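# Place the parts tote on the bench's anti-static mat

## Task

Set the tote of parts down on the anti-static mat on the work bench so that it lies completely within the mat's borders, then release it and back the robot away. The tote must rest there without any support from the robot. The robot must not topple or be left leaning, or the task fails.

## Robot and tools

ROBOT. A LinearBot: an omnidirectional wheeled base with a column about 1.75 m tall. A carriage rides the column over 1.0 m of travel (lift_m) and holds two identical six-joint arms, each with a two-finger gripper. Arm bases sit near 0.57 m + lift_m above the floor; carriage parts hang about 0.15 m lower. Each hand reaches about 0.78 m from its shoulder but only about 0.38 m below its arm base. A hand is about 0.16 m long, 0.1 m wide, 0.14 m when open. Parked arm joints 1 to 6: 0, 0.05, 0.05, 1.45, 0, 0; parked, the robot is about 0.95 m wide and 0.7 m long. Wheel motors are strong (7 N m). Loose objects may occasionally get a brief push from outside.

CAMERAS. carriage_camera is fixed on the carriage, facing forward and tilted roughly 20 degrees down. left_wrist_camera and right_wrist_camera look out past the fingertips. Images are 896x504 pixels; calibration matrices are approximate and each scene's cameras may differ slightly.

FRAMES. Base frame: origin on the floor below the base centre, x forward, y left, z up, metres. left_hand and right_hand are reported in it, each the midpoint between that hand's finger pads; quat_wxyz gives the hand's orientation (hand z along the fingers, fingers open along hand y; pointing straight up with joints 1, 5, 6 at 0 gives 1,0,0,0). Hand readings can be off, more so at long reach. base_odometry is relative to the base frame at scene start and counts wheel rotation only, so slip shows as travel; heading is radians, left positive, -3.142 to 3.142.

TOOLS.
execute_actions(actions, cameras): actions is a list holding one action or nothing (empty = just report state and images). An action may contain base, joints, or both; their motions begin together. base holds exactly one relative offset from the base's last reported position: translate_m (metres, forward positive, -2 to 2), strafe_m (metres, left positive, -2 to 2) or rotate_rad (radians, counter-clockwise positive, -6.3 to 6.3). joints is a single dictionary for both arms keyed by joint name, each value an absolute target: lift_m 0 to 1 m; left_/right_joint1_rad -2.617 to 3.054 (vertical-axis swing, 0 forward, positive left); joint2_rad 0 to 3.141 (shoulder: 0 upper arm back and level, 1.57 upright, 3.14 forward and level); joint3_rad 0 to 3.141 (elbow, 0 folded, 3.14 straight); joint4_rad -1.57 to 1.57 (wrist pitch, positive lifts fingertips); joint5_rad -1.57 to 1.57 (wrist yaw, positive turns fingertips to the right, opposite to joint1); joint6_rad -2.094 to 2.094 (roll about the fingers, positive clockwise seen from the forearm); left_/right_gripper_m 0 to 0.093 m pad gap. Omitted joints or base may keep driving toward earlier targets. Unknown keys or out-of-range values reject the whole call with no motion. No action exceeds 15 s. cameras: list of carriage_camera, left_wrist_camera, right_wrist_camera or all; omitted/null/all gives every camera, [] none. The pictures line lists image order.
wait(seconds): 0 to 10, commands nothing, returns state and images.
zoom_image(camera, region): region [x0,y0,x1,y1] in pixels of that camera's latest full image, top-left origin, at most 504x504.
read_manual(section): only licence texts; moves nothing.
finished_scene(scene): ends the current scene, given its number; irreversible, so only call it once the tote rests on the mat, released, robot clear. A reply without a tool call ends everything.

RESULTS. base_status and joint_status describe how the last accepted action ended: done (base done only means the wheels turned as commanded, even with slip, and a 1 to 2 mm move may stop short yet say done); off_target (resting away from target, maybe still pushing; normal for a gripper holding something); contact_stop or time_out (target dropped, holds where it stopped); not_followed or "joint command not followed" with a cause line (arm targets withheld, usually for self-collision; gripper targets still run; withheld targets may be retried later). on_its_own lists what the call did not command; "held at" is the held target, not the actual position. motor_effort is percent of maximum, positive toward higher joint values, bracket = peak of the last action; readings carry fixed and random error. A lift effort that keeps dropping while lowering means a hand or load is resting on something. drive_wheels larger at rest than after a free move means the base is still pressing on something. Joint torques are noisy with fixed offsets. MOTOR HOT warns from 75 °C; OVER-TEMPERATURE FAULT stops an arm at 90 °C (10 s) and at 100 °C that arm goes limp and falls; limit_stop_at_motor_heat then marks unreached keys, so resend them. ARM HIT means an arm struck the robot hard.

CAUTIONS. The base stops on contact, often late; arms and grippers never stop and spring to target once freed. After a blocked drive, reverse about 0.2 m (or turn back), repeat if still pressed; a retry may itself stop spuriously. The base can slip under a table edge until the column hits; reversing into such an edge can tip the robot. The robot can tip over irrecoverably, worst with carriage high, arms extended, loads held, pulling, or sudden stops; two outstretched arms with about 1.5 kg each can tip it; only images show a lean. Outstretched arms heat quickly even unloaded. A level hand sags 10 to 17 cm under 1 kg. Grip force is about 45 to 60 N per pad. Never let the arms hit or press on each other; to untangle, move the withheld arm clear first, the other in a later action. Avoid drops, slips, slams and hard pushes. Faster robot motion is better.

Each tool is called after "Call:" in YAML: its name, and indented under it one key for each argument.

## Session

Call:
execute_actions:
  actions: []

Scene clock: 0.00 s.
Joint torques (N m, as the arm reports them, + toward a larger angle): no reading
base_odometry: x=+0.000 y=+0.000 heading=+0.000 (m, m, rad; odometry frame)
base_status: not commanded
joint_positions: lift_m=+0.301 left_joint1_rad=+0.002 left_joint2_rad=+0.068 left_joint3_rad=+0.049 left_joint4_rad=+1.444 left_joint5_rad=+0.003 left_joint6_rad=+0.000 left_gripper_m=+0.095 right_joint1_rad=+0.000 right_joint2_rad=+0.030 right_joint3_rad=+0.066 right_joint4_rad=+1.453 right_joint5_rad=+0.023 right_joint6_rad=+0.031 right_gripper_m=+0.095
joint_status: not commanded
motor_effort: lift_m=+22 drive_wheels=-1 (%)
left_hand: x=+0.3185 y=+0.3163 z=+1.2830 quat_wxyz=(+0.997, +0.001, +0.073, +0.001) (m; base frame)
right_hand: x=+0.2990 y=-0.3207 z=+1.2883 quat_wxyz=(+0.999, +0.012, +0.041, +0.015) (m; base frame)
pictures: carriage_camera, left_wrist_camera, right_wrist_camera
Images, in order (width x height): carriage_camera 896x504, left_wrist_camera 896x504, right_wrist_camera 896x504.

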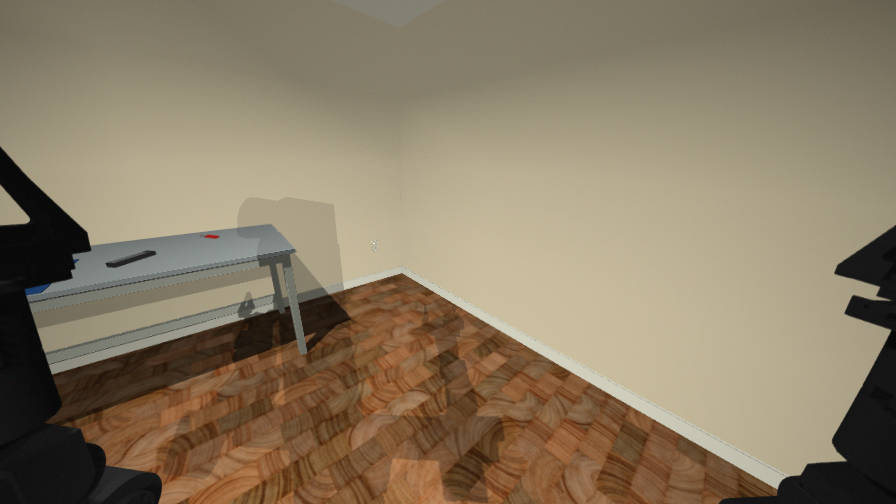

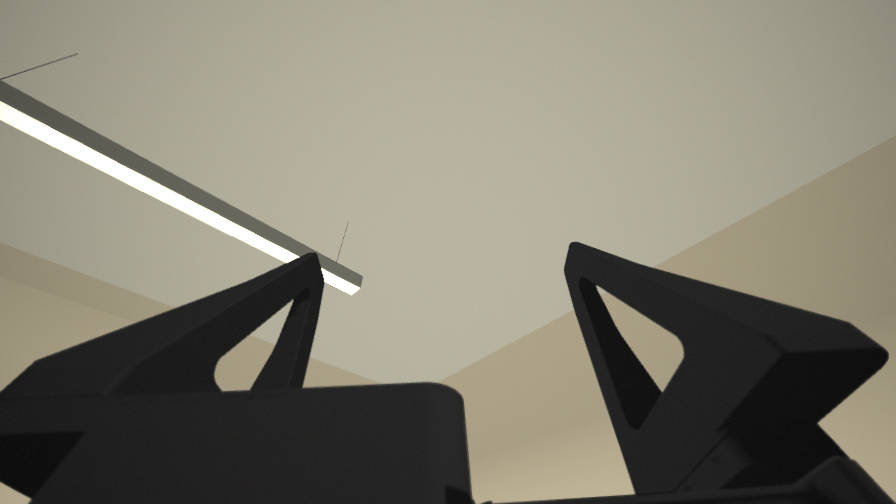

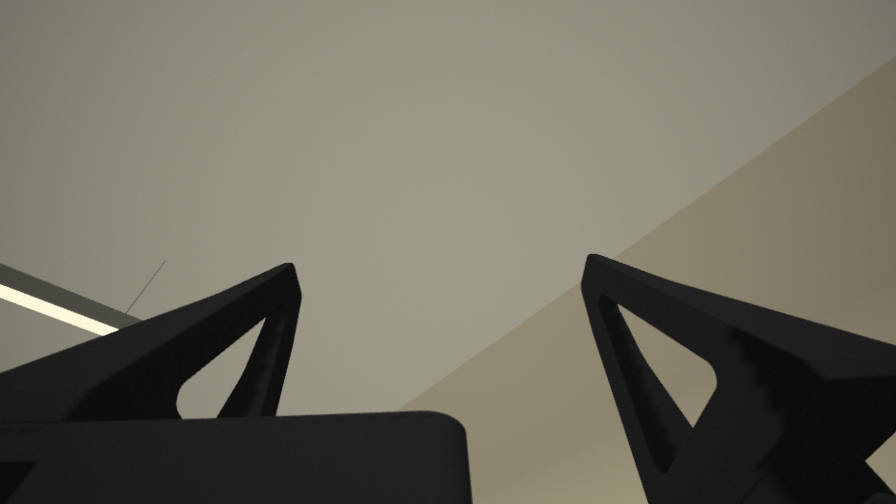

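Call:
execute_actions:
  actions:
    - {"base":{"rotate_rad":1.0}}
  cameras: ["carriage_camera"]

Scene clock: 6.23 s.
Joint torques (N m, as the arm reports them, + toward a larger angle): left_arm=[-0.01  3.82  6.66 -0.15 -0.01 -0.14] | right_arm=[-0.26  4.11  7.09 -0.24  0.09 -0.12]
base_odometry: x=+0.000 y=+0.000 heading=+0.999 (m, m, rad; odometry frame)
base_status: done
joint_positions: lift_m=+0.301 left_joint1_rad=+0.002 left_joint2_rad=+0.068 left_joint3_rad=+0.049 left_joint4_rad=+1.444 left_joint5_rad=+0.003 left_joint6_rad=+0.000 left_gripper_m=+0.095 right_joint1_rad=+0.000 right_joint2_rad=+0.030 right_joint3_rad=+0.066 right_joint4_rad=+1.452 right_joint5_rad=+0.023 right_joint6_rad=+0.031 right_gripper_m=+0.095
joint_status: not commanded
motor_effort: lift_m=+22(22) drive_wheels=+8(16) (%)
left_hand: x=+0.3185 y=+0.3163 z=+1.2830 quat_wxyz=(+0.997, +0.001, +0.073, +0.001) (m; base frame)
right_hand: x=+0.2991 y=-0.3207 z=+1.2883 quat_wxyz=(+0.999, +0.012, +0.041, +0.015) (m; base frame)
pictures: carriage_camera
Images, in order (width x height): carriage_camera 896x504.

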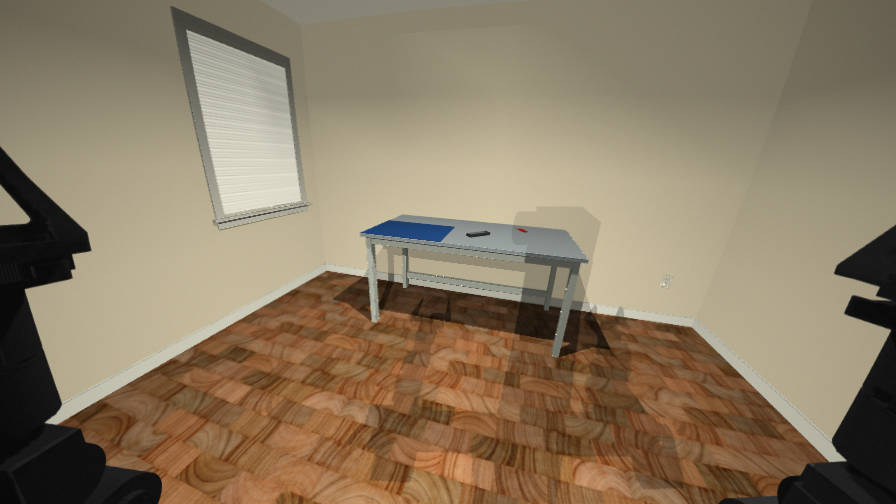

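Call:
zoom_image:
  camera: "carriage_camera"
  region: [340, 190, 620, 370]

Call:
execute_actions:
  actions:
    - {"base":{"rotate_rad":1.8}}
  cameras: ["carriage_camera"]

Region (340, 190, 620, 370) of carriage_camera's 896x504 image, scaled by 1.800, with more detail than that image has; it fills the top 324 rows of this view, and the rest is white.

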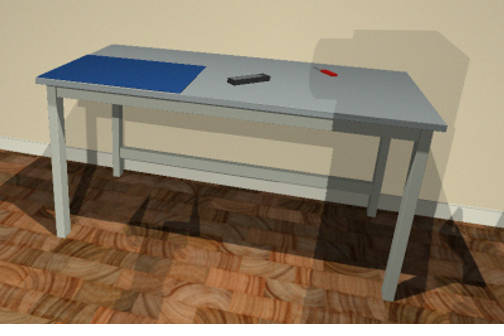

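Scene clock: 13.50 s.
Joint torques (N m, as the arm reports them, + toward a larger angle): left_arm=[ 0.    3.76  6.71 -0.15 -0.02 -0.14] | right_arm=[-0.24  4.06  7.06 -0.25  0.11 -0.13]
base_odometry: x=+0.000 y=+0.000 heading=+2.799 (m, m, rad; odometry frame)
base_status: done
joint_positions: lift_m=+0.301 left_joint1_rad=+0.002 left_joint2_rad=+0.068 left_joint3_rad=+0.049 left_joint4_rad=+1.444 left_joint5_rad=+0.003 left_joint6_rad=+0.000 left_gripper_m=+0.095 right_joint1_rad=+0.000 right_joint2_rad=+0.030 right_joint3_rad=+0.066 right_joint4_rad=+1.452 right_joint5_rad=+0.023 right_joint6_rad=+0.031 right_gripper_m=+0.095
joint_status: not commanded
motor_effort: lift_m=+22(22) drive_wheels=+8(16) (%)
left_hand: x=+0.3185 y=+0.3163 z=+1.2830 quat_wxyz=(+0.997, +0.001, +0.073, +0.001) (m; base frame)
right_hand: x=+0.2993 y=-0.3207 z=+1.2882 quat_wxyz=(+0.999, +0.012, +0.041, +0.015) (m; base frame)
pictures: carriage_camera
Images, in order (width x height): carriage_camera 896x504.

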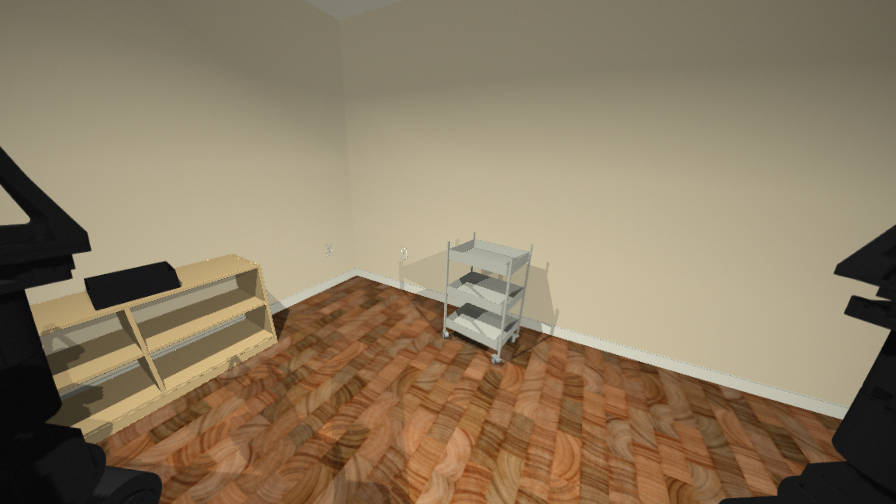

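Call:
execute_actions:
  actions:
    - {"base":{"rotate_rad":1.125}}
  cameras: ["carriage_camera"]

Scene clock: 28.30 s.
Joint torques (N m, as the arm reports them, + toward a larger angle): left_arm=[ 0.    3.79  6.67 -0.16 -0.01 -0.15] | right_arm=[-0.25  4.13  7.12 -0.24  0.09 -0.12]
base_odometry: x=+0.000 y=+0.000 heading=-2.360 (m, m, rad; odometry frame)
base_status: done
joint_positions: lift_m=+0.301 left_joint1_rad=+0.002 left_joint2_rad=+0.068 left_joint3_rad=+0.049 left_joint4_rad=+1.444 left_joint5_rad=+0.003 left_joint6_rad=+0.000 left_gripper_m=+0.095 right_joint1_rad=+0.000 right_joint2_rad=+0.030 right_joint3_rad=+0.066 right_joint4_rad=+1.452 right_joint5_rad=+0.023 right_joint6_rad=+0.031 right_gripper_m=+0.095
joint_status: not commanded
motor_effort: lift_m=+22(22) drive_wheels=+8(18) (%)
left_hand: x=+0.3185 y=+0.3163 z=+1.2830 quat_wxyz=(+0.997, +0.001, +0.073, +0.001) (m; base frame)
right_hand: x=+0.2992 y=-0.3207 z=+1.2882 quat_wxyz=(+0.999, +0.012, +0.041, +0.015) (m; base frame)
pictures: carriage_camera
Images, in order (width x height): carriage_camera 896x504.

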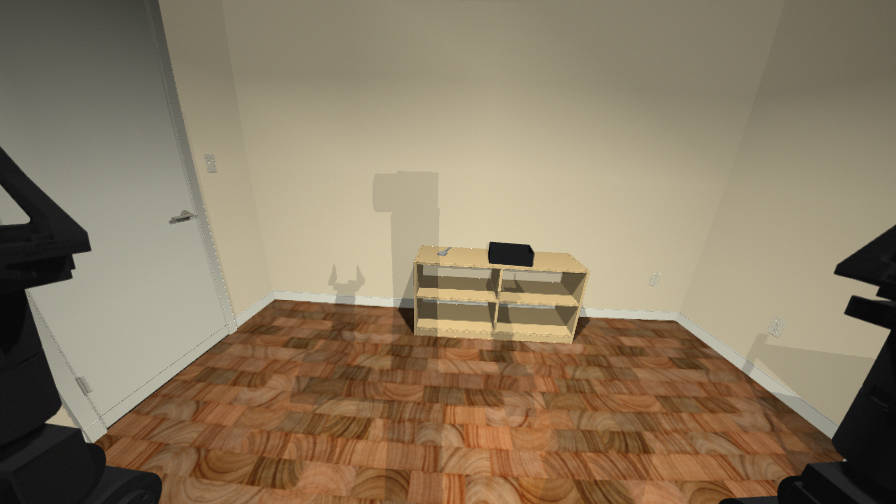

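Call:
execute_actions:
  actions:
    - {"base":{"strafe_m":-0.42}}
  cameras: []

Call:
execute_actions:
  actions:
    - {"base":{"translate_m":1.1}}
  cameras: ["carriage_camera"]

Scene clock: 44.43 s.
Joint torques (N m, as the arm reports them, + toward a larger angle): left_arm=[-0.02  3.8   6.64 -0.17 -0.01 -0.15] | right_arm=[-0.23  4.14  7.01 -0.25  0.08 -0.12]
base_odometry: x=-0.296 y=+0.298 heading=-2.359 (m, m, rad; odometry frame)
base_status: done
joint_positions: lift_m=+0.301 left_joint1_rad=+0.002 left_joint2_rad=+0.068 left_joint3_rad=+0.049 left_joint4_rad=+1.444 left_joint5_rad=+0.003 left_joint6_rad=+0.000 left_gripper_m=+0.095 right_joint1_rad=+0.000 right_joint2_rad=+0.030 right_joint3_rad=+0.066 right_joint4_rad=+1.452 right_joint5_rad=+0.023 right_joint6_rad=+0.031 right_gripper_m=+0.095
joint_status: not commanded
motor_effort: lift_m=+22(22) drive_wheels=-10(26) (%)
left_hand: x=+0.3185 y=+0.3163 z=+1.2830 quat_wxyz=(+0.997, +0.001, +0.073, +0.001) (m; base frame)
right_hand: x=+0.2992 y=-0.3207 z=+1.2882 quat_wxyz=(+0.999, +0.012, +0.041, +0.015) (m; base frame)
pictures: none
No camera images: the call's "cameras" was empty. Leave "cameras" out to get every camera's image.

Scene clock: 48.93 s.
Joint torques (N m, as the arm reports them, + toward a larger angle): left_arm=[ 0.    3.79  6.68 -0.19 -0.02 -0.14] | right_arm=[-0.19  4.04  7.25 -0.28  0.08 -0.13]
base_odometry: x=-1.077 y=-0.477 heading=-2.359 (m, m, rad; odometry frame)
base_status: done
joint_positions: lift_m=+0.301 left_joint1_rad=+0.002 left_joint2_rad=+0.068 left_joint3_rad=+0.049 left_joint4_rad=+1.447 left_joint5_rad=+0.003 left_joint6_rad=+0.000 left_gripper_m=+0.095 right_joint1_rad=+0.000 right_joint2_rad=+0.030 right_joint3_rad=+0.066 right_joint4_rad=+1.452 right_joint5_rad=+0.023 right_joint6_rad=+0.031 right_gripper_m=+0.095
joint_status: not commanded
motor_effort: lift_m=+22(22) drive_wheels=-6(12) (%)
left_hand: x=+0.3178 y=+0.3163 z=+1.2830 quat_wxyz=(+0.997, +0.001, +0.071, +0.001) (m; base frame)
right_hand: x=+0.2991 y=-0.3207 z=+1.2883 quat_wxyz=(+0.999, +0.012, +0.041, +0.015) (m; base frame)
pictures: carriage_camera
Images, in order (width x height): carriage_camera 896x504.

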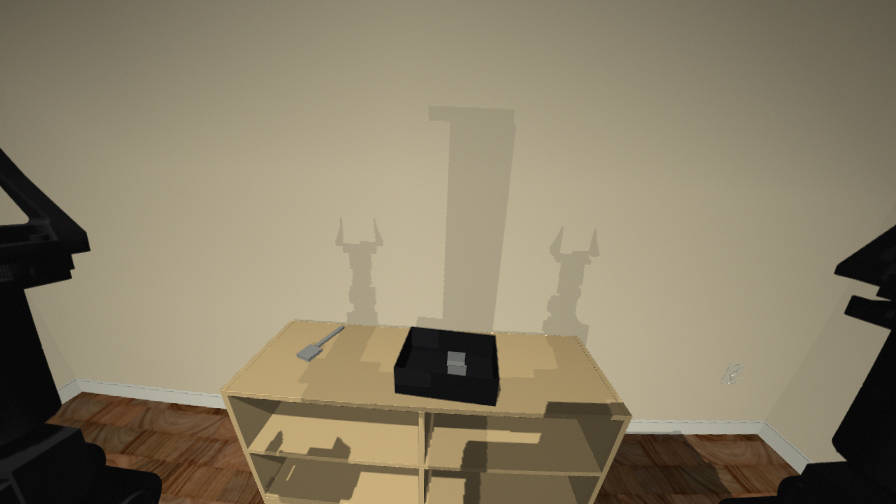

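Call:
zoom_image:
  camera: "carriage_camera"
  region: [376, 310, 516, 420]

Region (376, 310, 516, 420) of carriage_camera's 896x504 image, scaled by 3.600, with more detail than that image has; it fills the top 396 rows of this view, and the rest is white.

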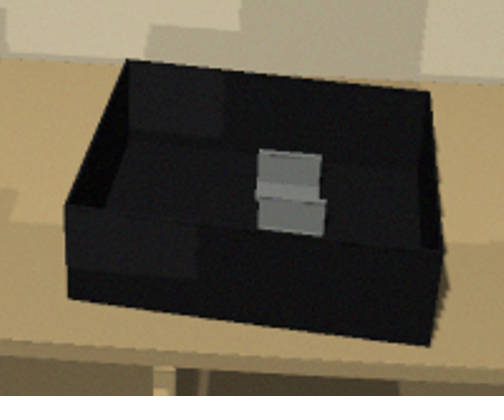

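Call:
execute_actions:
  actions:
    - {"base":{"translate_m":0.33},"joints":{"lift_m":0.38,"left_joint1_rad":-0.25,"left_joint2_rad":2.26,"left_joint3_rad":0.963,"left_joint4_rad":-0.274,"left_joint6_rad":-0.547,"right_joint1_rad":0.25,"right_joint2_rad":2.186,"right_joint3_rad":0.781,"right_joint4_rad":-0.166,"right_joint6_rad":0.705}}
  cameras: []

Call:
execute_actions:
  actions:
    - {"joints":{"left_joint1_rad":-0.642,"right_joint1_rad":0.61}}

Scene clock: 116.30 s.
Joint torques (N m, as the arm reports them, + toward a larger angle): left_arm=[-0.63 -7.78  4.55  0.3  -0.07 -0.22] | right_arm=[ 0.21 -8.23  3.65  0.26  0.18 -0.08]
base_odometry: x=-1.311 y=-0.710 heading=-2.360 (m, m, rad; odometry frame)
base_status: done
joint_positions: lift_m=+0.380 left_joint1_rad=-0.242 left_joint2_rad=+2.257 left_joint3_rad=+0.955 left_joint4_rad=-0.269 left_joint5_rad=+0.004 left_joint6_rad=-0.539 left_gripper_m=+0.095 right_joint1_rad=+0.244 right_joint2_rad=+2.184 right_joint3_rad=+0.776 right_joint4_rad=-0.163 right_joint5_rad=+0.023 right_joint6_rad=+0.699 right_gripper_m=+0.095
joint_status: all done
motor_effort: lift_m=+21(27) drive_wheels=-7(17) (%)
left_hand: x=+0.5813 y=+0.2418 z=+0.7833 quat_wxyz=(-0.001, -0.148, +0.989, -0.002) (m; base frame)
right_hand: x=+0.5438 y=-0.2552 z=+0.7830 quat_wxyz=(+0.005, +0.226, +0.974, -0.010) (m; base frame)
pictures: none
No camera images: the call's "cameras" was empty. Leave "cameras" out to get every camera's image.

Scene clock: 117.30 s.
Joint torques (N m, as the arm reports them, + toward a larger angle): left_arm=[-0.01 -7.73  4.59  0.3  -0.06 -0.2 ] | right_arm=[-0.22 -8.5   3.72  0.25  0.2  -0.11]
base_odometry: x=-1.311 y=-0.710 heading=-2.360 (m, m, rad; odometry frame)
base_status: not commanded
joint_positions: lift_m=+0.380 left_joint1_rad=-0.642 left_joint2_rad=+2.257 left_joint3_rad=+0.955 left_joint4_rad=-0.269 left_joint5_rad=+0.004 left_joint6_rad=-0.540 left_gripper_m=+0.095 right_joint1_rad=+0.611 right_joint2_rad=+2.184 right_joint3_rad=+0.776 right_joint4_rad=-0.163 right_joint5_rad=+0.023 right_joint6_rad=+0.700 right_gripper_m=+0.095
joint_status: all done
motor_effort: lift_m=+21(21) drive_wheels=-6(7) (%)
left_hand: x=+0.5283 y=+0.1303 z=+0.7833 quat_wxyz=(-0.001, +0.051, +0.999, -0.002) (m; base frame)
right_hand: x=+0.5042 y=-0.1647 z=+0.7830 quat_wxyz=(+0.007, +0.045, +0.999, -0.009) (m; base frame)
pictures: carriage_camera, left_wrist_camera, right_wrist_camera
camera_calibration (this result's frames):
carriage_camera: T_world_to_cam=[[0.0256014, -0.998776, 0.0423108, -0.0653003], [-0.33211, -0.0484184, -0.941997, 1.32944], [0.942893, 0.0100646, -0.332943, 0.27184], [0, 0, 0, 1]] pos_world=[0.186876, -0.00358714, 1.3456]
left_wrist_camera: T_world_to_cam=[[-0.110949, -0.992563, 0.0500873, 0.143634], [-0.812926, 0.11963, 0.569947, -0.0261642], [-0.571701, 0.0225179, -0.820153, 1.06303], [0, 0, 0, 1]] pos_world=[0.602403, 0.121759, 0.879567]
right_wrist_camera: T_world_to_cam=[[-0.103517, -0.991078, 0.0839534, -0.179735], [-0.826525, 0.132669, 0.547042, 0.01787], [-0.553299, -0.0127617, -0.832885, 1.05496], [0, 0, 0, 1]] pos_world=[0.579875, -0.167039, 0.883977]
Images, in order (width x height): carriage_camera 896x504, left_wrist_camera 896x504, right_wrist_camera 896x504.

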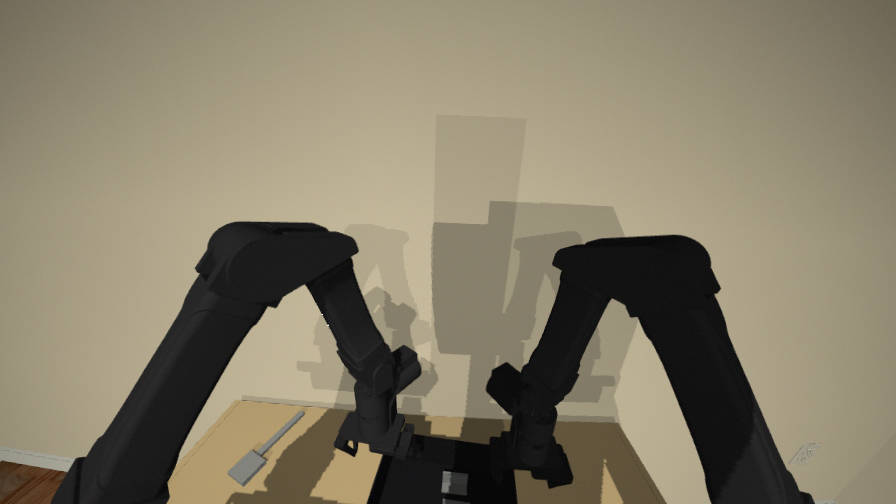

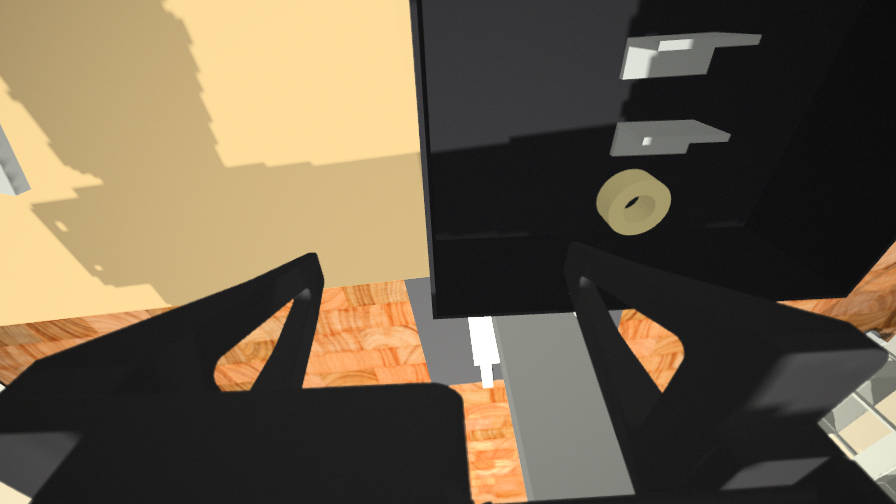

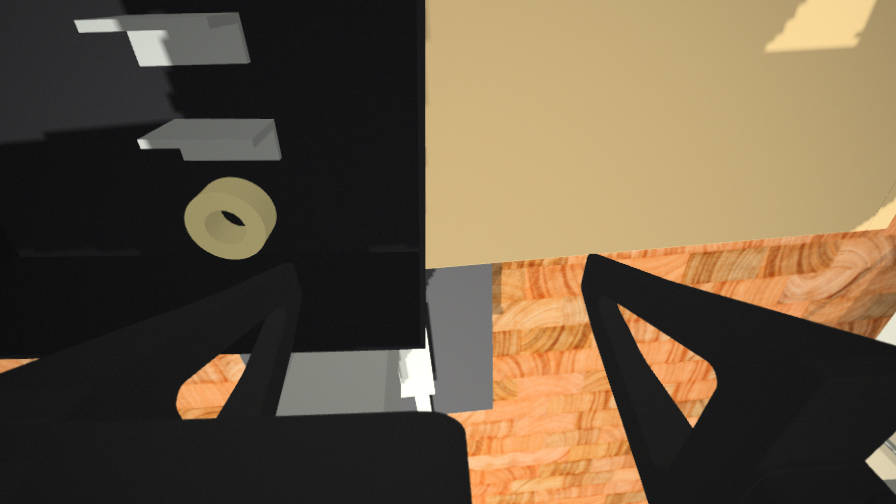

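Call:
execute_actions:
  actions:
    - {"joints":{"lift_m":0.272,"right_joint1_rad":0.628}}

Scene clock: 127.27 s.
Joint torques (N m, as the arm reports them, + toward a larger angle): left_arm=[-0.06 -7.85  4.52  0.29 -0.07 -0.2 ] | right_arm=[ 0.28 -8.59  3.68  0.25  0.15 -0.08]
base_odometry: x=-1.311 y=-0.710 heading=-2.360 (m, m, rad; odometry frame)
base_status: not commanded
joint_positions: lift_m=+0.272 left_joint1_rad=-0.642 left_joint2_rad=+2.259 left_joint3_rad=+0.955 left_joint4_rad=-0.270 left_joint5_rad=+0.004 left_joint6_rad=-0.540 left_gripper_m=+0.095 right_joint1_rad=+0.622 right_joint2_rad=+2.186 right_joint3_rad=+0.776 right_joint4_rad=-0.164 right_joint5_rad=+0.023 right_joint6_rad=+0.700 right_gripper_m=+0.095
joint_status: all done
motor_effort: lift_m=+22(20) drive_wheels=+6(6) (%)
left_hand: x=+0.5276 y=+0.1308 z=+0.6747 quat_wxyz=(-0.002, +0.051, +0.999, -0.001) (m; base frame)
right_hand: x=+0.5020 y=-0.1626 z=+0.6745 quat_wxyz=(+0.006, +0.039, +0.999, -0.010) (m; base frame)
pictures: carriage_camera, left_wrist_camera, right_wrist_camera
camera_calibration (this result's frames):
carriage_camera: T_world_to_cam=[[0.0256014, -0.998776, 0.0423108, -0.0607266], [-0.33211, -0.0484184, -0.941997, 1.22761], [0.942893, 0.0100646, -0.332943, 0.235849], [0, 0, 0, 1]] pos_world=[0.186876, -0.00358714, 1.2375]
left_wrist_camera: T_world_to_cam=[[-0.110829, -0.992653, 0.0485441, 0.150461], [-0.81153, 0.118587, 0.57215, 0.0331104], [-0.573703, 0.0240157, -0.818711, 0.973441], [0, 0, 0, 1]] pos_world=[0.602012, 0.122051, 0.770719]
right_wrist_camera: T_world_to_cam=[[-0.0924068, -0.992023, 0.0857349, -0.175722], [-0.827045, 0.124416, 0.548194, 0.0733629], [-0.554488, -0.0202498, -0.831945, 0.962122], [0, 0, 0, 1]] pos_world=[0.577922, -0.163965, 0.775281]
Images, in order (width x height): carriage_camera 896x504, left_wrist_camera 896x504, right_wrist_camera 896x504.

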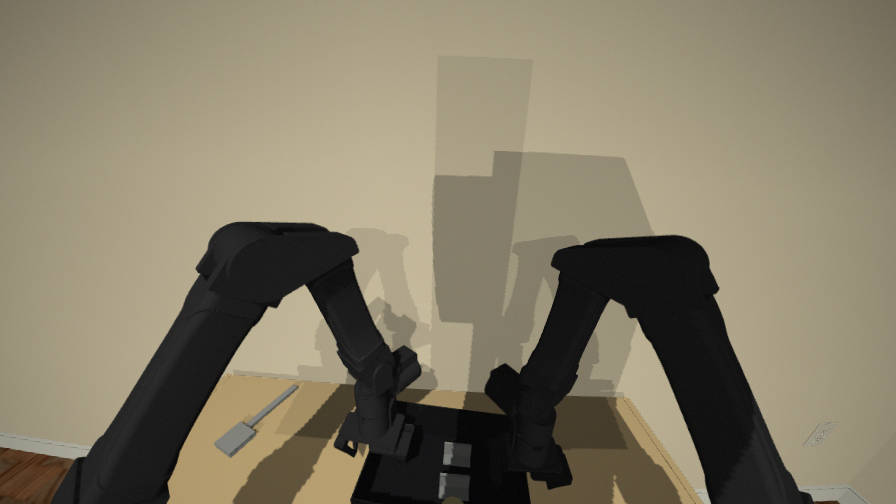

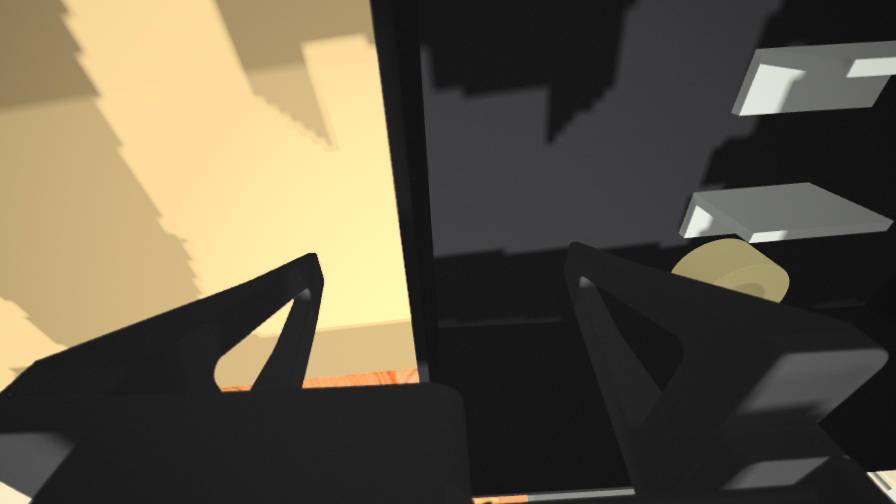

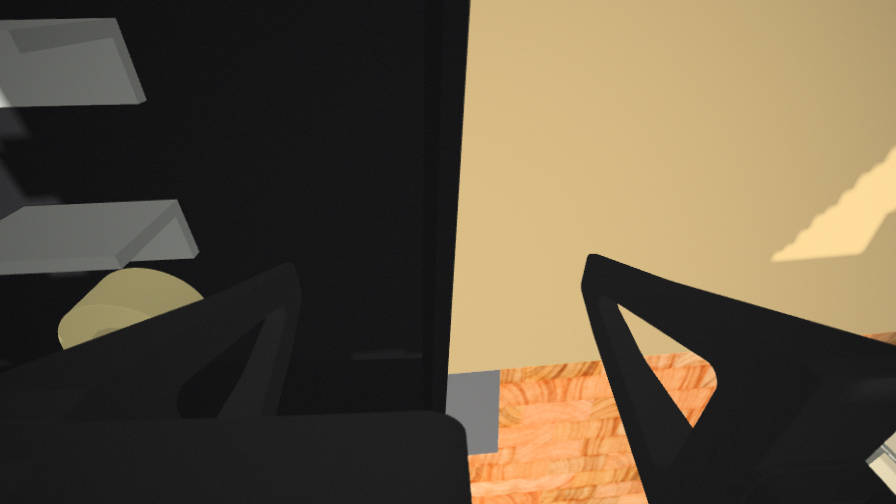

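Call:
execute_actions:
  actions:
    - {"joints":{"left_joint1_rad":-0.605,"left_joint6_rad":-0.51,"left_gripper_m":0.03,"right_gripper_m":0.03}}
  cameras: ["left_wrist_camera","right_wrist_camera"]

Scene clock: 138.77 s.
Joint torques (N m, as the arm reports them, + toward a larger angle): left_arm=[ 0.29 -7.85  4.55  0.31 -0.04 -0.1 ] | right_arm=[ 0.29 -8.6   3.68  0.23  0.15 -0.08]
base_odometry: x=-1.311 y=-0.710 heading=-2.360 (m, m, rad; odometry frame)
base_status: not commanded
joint_positions: lift_m=+0.272 left_joint1_rad=-0.609 left_joint2_rad=+2.259 left_joint3_rad=+0.955 left_joint4_rad=-0.270 left_joint5_rad=+0.004 left_joint6_rad=-0.514 left_gripper_m=+0.030 right_joint1_rad=+0.622 right_joint2_rad=+2.186 right_joint3_rad=+0.776 right_joint4_rad=-0.164 right_joint5_rad=+0.023 right_joint6_rad=+0.700 right_gripper_m=+0.030
joint_status: all done
motor_effort: lift_m=+22(22) drive_wheels=+6(6) (%)
left_hand: x=+0.5337 y=+0.1391 z=+0.6747 quat_wxyz=(-0.002, +0.048, +0.999, -0.001) (m; base frame)
right_hand: x=+0.5020 y=-0.1626 z=+0.6745 quat_wxyz=(+0.006, +0.039, +0.999, -0.010) (m; base frame)
pictures: left_wrist_camera, right_wrist_camera
camera_calibration (this result's frames):
left_wrist_camera: T_world_to_cam=[[-0.104011, -0.993385, 0.0486546, 0.155774], [-0.812345, 0.113077, 0.57211, 0.0382474], [-0.573827, 0.0199817, -0.818732, 0.977344], [0, 0, 0, 1]] pos_world=[0.608099, 0.13089, 0.770722]
right_wrist_camera: T_world_to_cam=[[-0.0924068, -0.992023, 0.0857349, -0.175722], [-0.827045, 0.124416, 0.548194, 0.0733629], [-0.554488, -0.0202498, -0.831945, 0.962122], [0, 0, 0, 1]] pos_world=[0.577922, -0.163965, 0.775281]
Images, in order (width x height): left_wrist_camera 896x504, right_wrist_camera 896x504.

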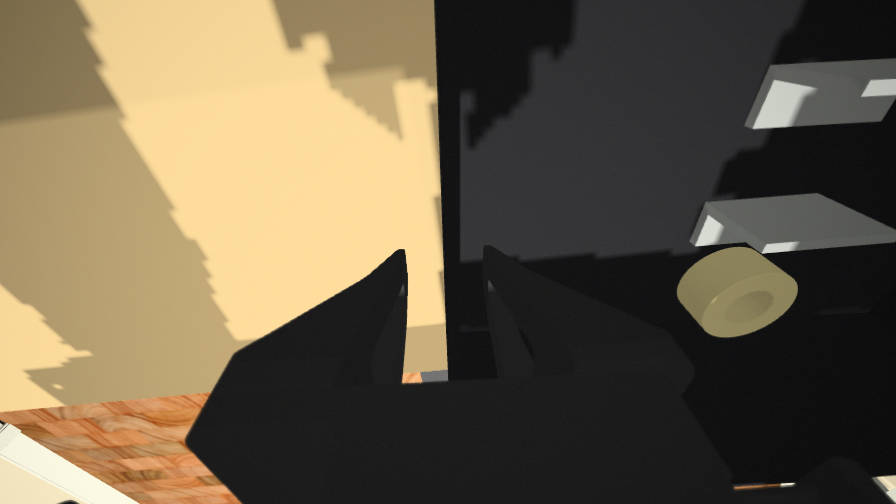

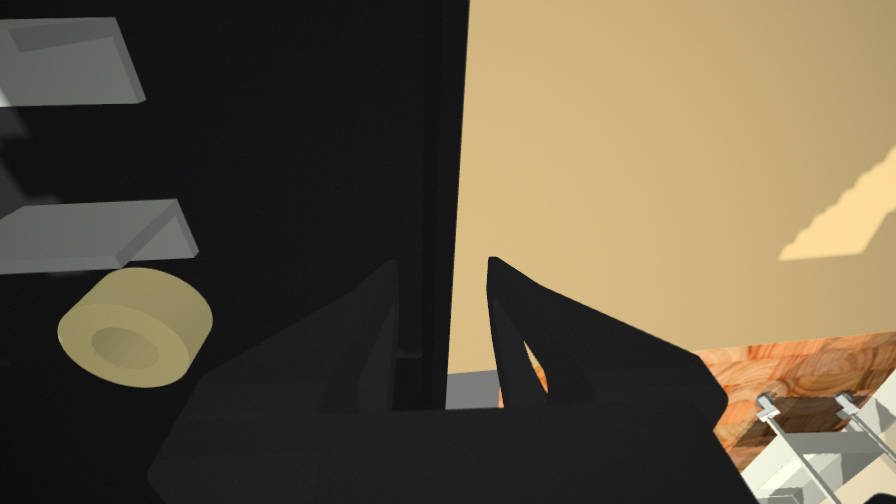

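Call:
execute_actions:
  actions:
    - {"joints":{"left_gripper_m":0.0,"right_gripper_m":0.0}}
  cameras: []

Call:
execute_actions:
  actions:
    - {"joints":{"lift_m":0.34}}

Scene clock: 152.57 s.
Joint torques (N m, as the arm reports them, + toward a larger angle): left_arm=[ 0.23 -7.81  4.57  0.28 -0.13 -0.07] | right_arm=[ 0.14 -8.52  3.66  0.16  0.28 -0.28]
base_odometry: x=-1.311 y=-0.710 heading=-2.360 (m, m, rad; odometry frame)
base_status: not commanded
joint_positions: lift_m=+0.272 left_joint1_rad=-0.609 left_joint2_rad=+2.259 left_joint3_rad=+0.955 left_joint4_rad=-0.269 left_joint5_rad=+0.012 left_joint6_rad=-0.519 left_gripper_m=+0.003 right_joint1_rad=+0.622 right_joint2_rad=+2.186 right_joint3_rad=+0.776 right_joint4_rad=-0.150 right_joint5_rad=+0.013 right_joint6_rad=+0.724 right_gripper_m=+0.003
joint_status: all done
motor_effort: lift_m=+22(22) drive_wheels=-6(6) (%)
left_hand: x=+0.5331 y=+0.1377 z=+0.6747 quat_wxyz=(-0.004, +0.045, +0.999, -0.005) (m; base frame)
right_hand: x=+0.5035 y=-0.1591 z=+0.6744 quat_wxyz=(+0.008, +0.051, +0.999, -0.002) (m; base frame)
pictures: none
No camera images: the call's "cameras" was empty. Leave "cameras" out to get every camera's image.

Scene clock: 153.37 s.
Joint torques (N m, as the arm reports them, + toward a larger angle): left_arm=[ 0.22 -8.28  4.55  0.26 -0.14 -0.03] | right_arm=[ 0.21 -8.97  3.61  0.15  0.34 -0.31]
base_odometry: x=-1.311 y=-0.710 heading=-2.360 (m, m, rad; odometry frame)
base_status: not commanded
joint_positions: lift_m=+0.340 left_joint1_rad=-0.609 left_joint2_rad=+2.265 left_joint3_rad=+0.955 left_joint4_rad=-0.267 left_joint5_rad=+0.015 left_joint6_rad=-0.521 left_gripper_m=+0.003 right_joint1_rad=+0.622 right_joint2_rad=+2.190 right_joint3_rad=+0.776 right_joint4_rad=-0.149 right_joint5_rad=+0.008 right_joint6_rad=+0.725 right_gripper_m=+0.003
joint_status: all done
motor_effort: lift_m=+22(28) drive_wheels=-6(6) (%)
left_hand: x=+0.5318 y=+0.1380 z=+0.7408 quat_wxyz=(-0.007, +0.044, +0.999, -0.005) (m; base frame)
right_hand: x=+0.5025 y=-0.1588 z=+0.7415 quat_wxyz=(+0.006, +0.051, +0.999, -0.001) (m; base frame)
pictures: carriage_camera, left_wrist_camera, right_wrist_camera
camera_calibration (this result's frames):
carriage_camera: T_world_to_cam=[[0.0256014, -0.998776, 0.0423108, -0.0636035], [-0.33211, -0.0484184, -0.941997, 1.29166], [0.942893, 0.0100646, -0.332943, 0.258488], [0, 0, 0, 1]] pos_world=[0.186876, -0.00358714, 1.30549]
left_wrist_camera: T_world_to_cam=[[-0.096642, -0.993691, 0.0569111, 0.141305], [-0.807714, 0.111709, 0.578895, -0.00831947], [-0.5816, 0.00997762, -0.813414, 1.03199], [0, 0, 0, 1]] pos_world=[0.607141, 0.131046, 0.836209]
right_wrist_camera: T_world_to_cam=[[-0.116598, -0.990898, 0.0672688, -0.151686], [-0.824054, 0.134328, 0.550355, 0.0350256], [-0.554382, 0.00873748, -0.832216, 1.02296], [0, 0, 0, 1]] pos_world=[0.578285, -0.163949, 0.842247]
Images, in order (width x height): carriage_camera 896x504, left_wrist_camera 896x504, right_wrist_camera 896x504.

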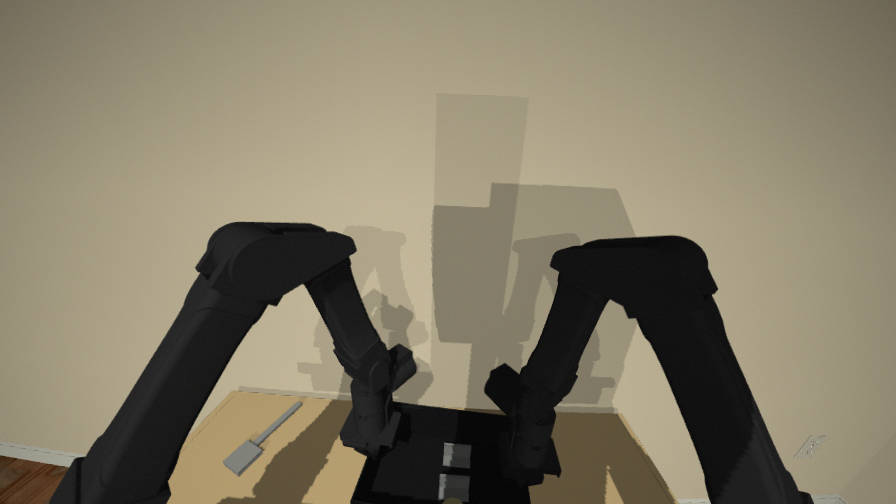

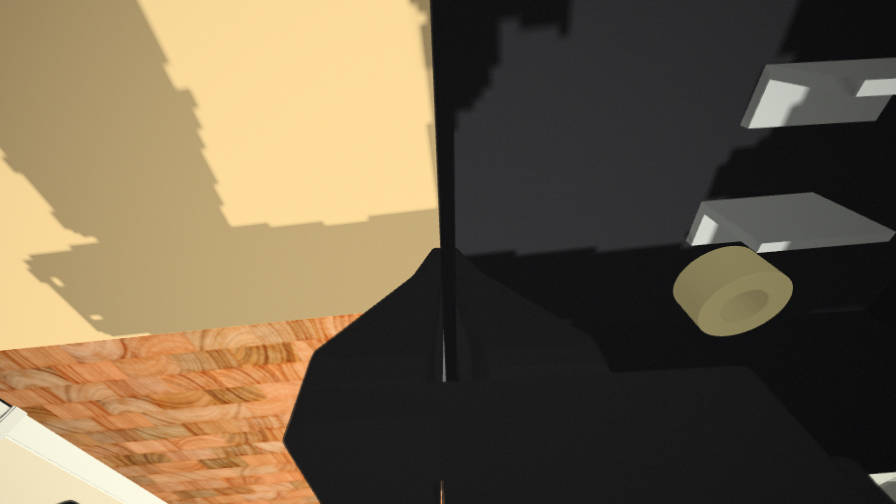

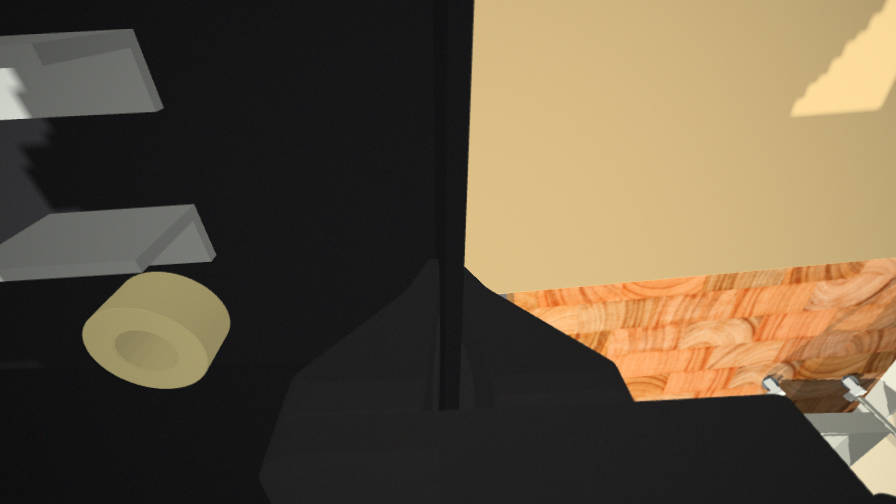

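Call:
execute_actions:
  actions:
    - {"base":{"translate_m":-0.88},"joints":{"lift_m":0.5}}
  cameras: []

Call:
execute_actions:
  actions:
    - {"base":{"rotate_rad":-3.008}}
  cameras: ["carriage_camera"]

Call:
execute_actions:
  actions:
    - {"base":{"translate_m":1.55}}
  cameras: ["carriage_camera","left_wrist_camera"]

Scene clock: 170.47 s.
Joint torques (N m, as the arm reports them, + toward a larger angle): left_arm=[ 0.35 -8.43  4.51  0.23 -0.14 -0.04] | right_arm=[ 0.17 -9.02  3.79  0.15  0.3  -0.31]
base_odometry: x=-0.686 y=-0.090 heading=-2.360 (m, m, rad; odometry frame)
base_status: done
joint_positions: lift_m=+0.500 left_joint1_rad=-0.609 left_joint2_rad=+2.267 left_joint3_rad=+0.955 left_joint4_rad=-0.263 left_joint5_rad=+0.014 left_joint6_rad=-0.521 left_gripper_m=+0.003 right_joint1_rad=+0.622 right_joint2_rad=+2.191 right_joint3_rad=+0.776 right_joint4_rad=-0.147 right_joint5_rad=+0.010 right_joint6_rad=+0.725 right_gripper_m=+0.003
joint_status: all done
motor_effort: lift_m=+22(26) drive_wheels=-3(19) (%)
left_hand: x=+0.5323 y=+0.1379 z=+0.9002 quat_wxyz=(-0.005, +0.044, +0.999, -0.005) (m; base frame)
right_hand: x=+0.5028 y=-0.1590 z=+0.9012 quat_wxyz=(+0.006, +0.051, +0.999, -0.001) (m; base frame)
pictures: none
No camera images: the call's "cameras" was empty. Leave "cameras" out to get every camera's image.

Scene clock: 174.67 s.
Joint torques (N m, as the arm reports them, + toward a larger angle): left_arm=[-0.09 -8.51  4.48  0.18 -0.14 -0.05] | right_arm=[ 0.25 -9.06  3.65  0.09  0.28 -0.32]
base_odometry: x=-0.687 y=-0.090 heading=+0.915 (m, m, rad; odometry frame)
base_status: done
joint_positions: lift_m=+0.500 left_joint1_rad=-0.605 left_joint2_rad=+2.267 left_joint3_rad=+0.955 left_joint4_rad=-0.256 left_joint5_rad=+0.013 left_joint6_rad=-0.520 left_gripper_m=+0.003 right_joint1_rad=+0.621 right_joint2_rad=+2.191 right_joint3_rad=+0.776 right_joint4_rad=-0.140 right_joint5_rad=+0.015 right_joint6_rad=+0.726 right_gripper_m=+0.003
joint_status: not commanded
motor_effort: lift_m=+22(22) drive_wheels=+10(22) (%)
left_hand: x=+0.5345 y=+0.1381 z=+0.9002 quat_wxyz=(-0.002, +0.043, +0.999, -0.006) (m; base frame)
right_hand: x=+0.5049 y=-0.1589 z=+0.9012 quat_wxyz=(+0.011, +0.052, +0.999, -0.001) (m; base frame)
pictures: carriage_camera
camera_calibration (this result's frames):
carriage_camera: T_world_to_cam=[[0.0256014, -0.998776, 0.0423108, -0.0703726], [-0.33211, -0.0484184, -0.941997, 1.44237], [0.942893, 0.0100646, -0.332943, 0.311754], [0, 0, 0, 1]] pos_world=[0.186876, -0.00358714, 1.46548]
Images, in order (width x height): carriage_camera 896x504.

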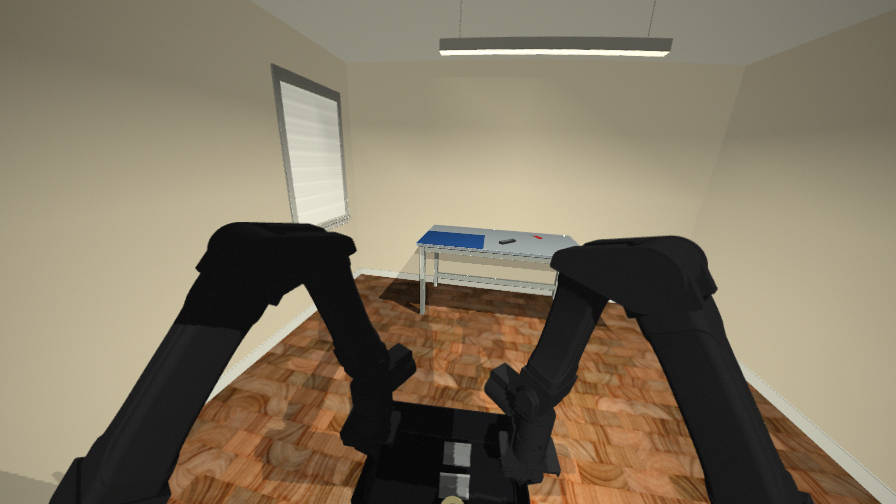

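Scene clock: 180.07 s.
Joint torques (N m, as the arm reports them, + toward a larger angle): left_arm=[-0.01 -8.4   4.5   0.22 -0.15 -0.05] | right_arm=[ 0.32 -8.94  3.7   0.1   0.29 -0.3 ]
base_odometry: x=+0.260 y=+1.137 heading=+0.914 (m, m, rad; odometry frame)
base_status: done
joint_positions: lift_m=+0.500 left_joint1_rad=-0.605 left_joint2_rad=+2.267 left_joint3_rad=+0.955 left_joint4_rad=-0.260 left_joint5_rad=+0.015 left_joint6_rad=-0.520 left_gripper_m=+0.003 right_joint1_rad=+0.622 right_joint2_rad=+2.191 right_joint3_rad=+0.776 right_joint4_rad=-0.143 right_joint5_rad=+0.011 right_joint6_rad=+0.726 right_gripper_m=+0.003
joint_status: not commanded
motor_effort: lift_m=+22(22) drive_wheels=-10(28) (%)
left_hand: x=+0.5335 y=+0.1382 z=+0.9002 quat_wxyz=(-0.004, +0.043, +0.999, -0.006) (m; base frame)
right_hand: x=+0.5039 y=-0.1586 z=+0.9012 quat_wxyz=(+0.009, +0.052, +0.999, +0.000) (m; base frame)
pictures: carriage_camera, left_wrist_camera
camera_calibration (this result's frames):
carriage_camera: T_world_to_cam=[[0.0256014, -0.998776, 0.0423108, -0.0703726], [-0.33211, -0.0484184, -0.941997, 1.44237], [0.942893, 0.0100646, -0.332943, 0.311754], [0, 0, 0, 1]] pos_world=[0.186876, -0.00358714, 1.46548]
left_wrist_camera: T_world_to_cam=[[-0.0942311, -0.993749, 0.0598641, 0.128639], [-0.810425, 0.111494, 0.575135, -0.0944042], [-0.578215, 0.0056803, -0.815865, 1.16365], [0, 0, 0, 1]] pos_world=[0.608453, 0.13175, 0.995974]
Images, in order (width x height): carriage_camera 896x504, left_wrist_camera 896x504.

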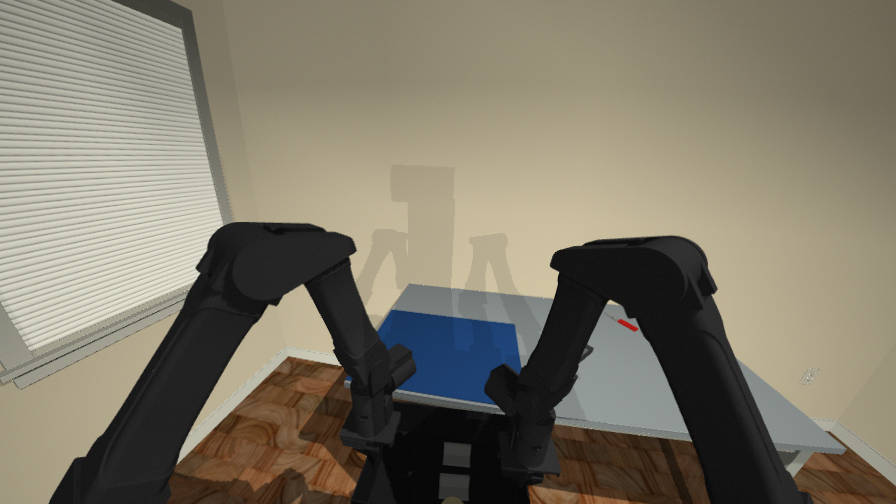

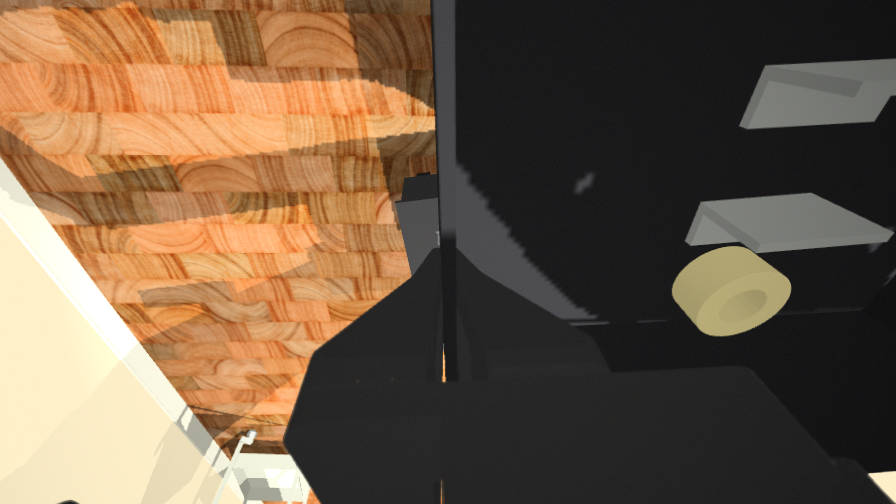

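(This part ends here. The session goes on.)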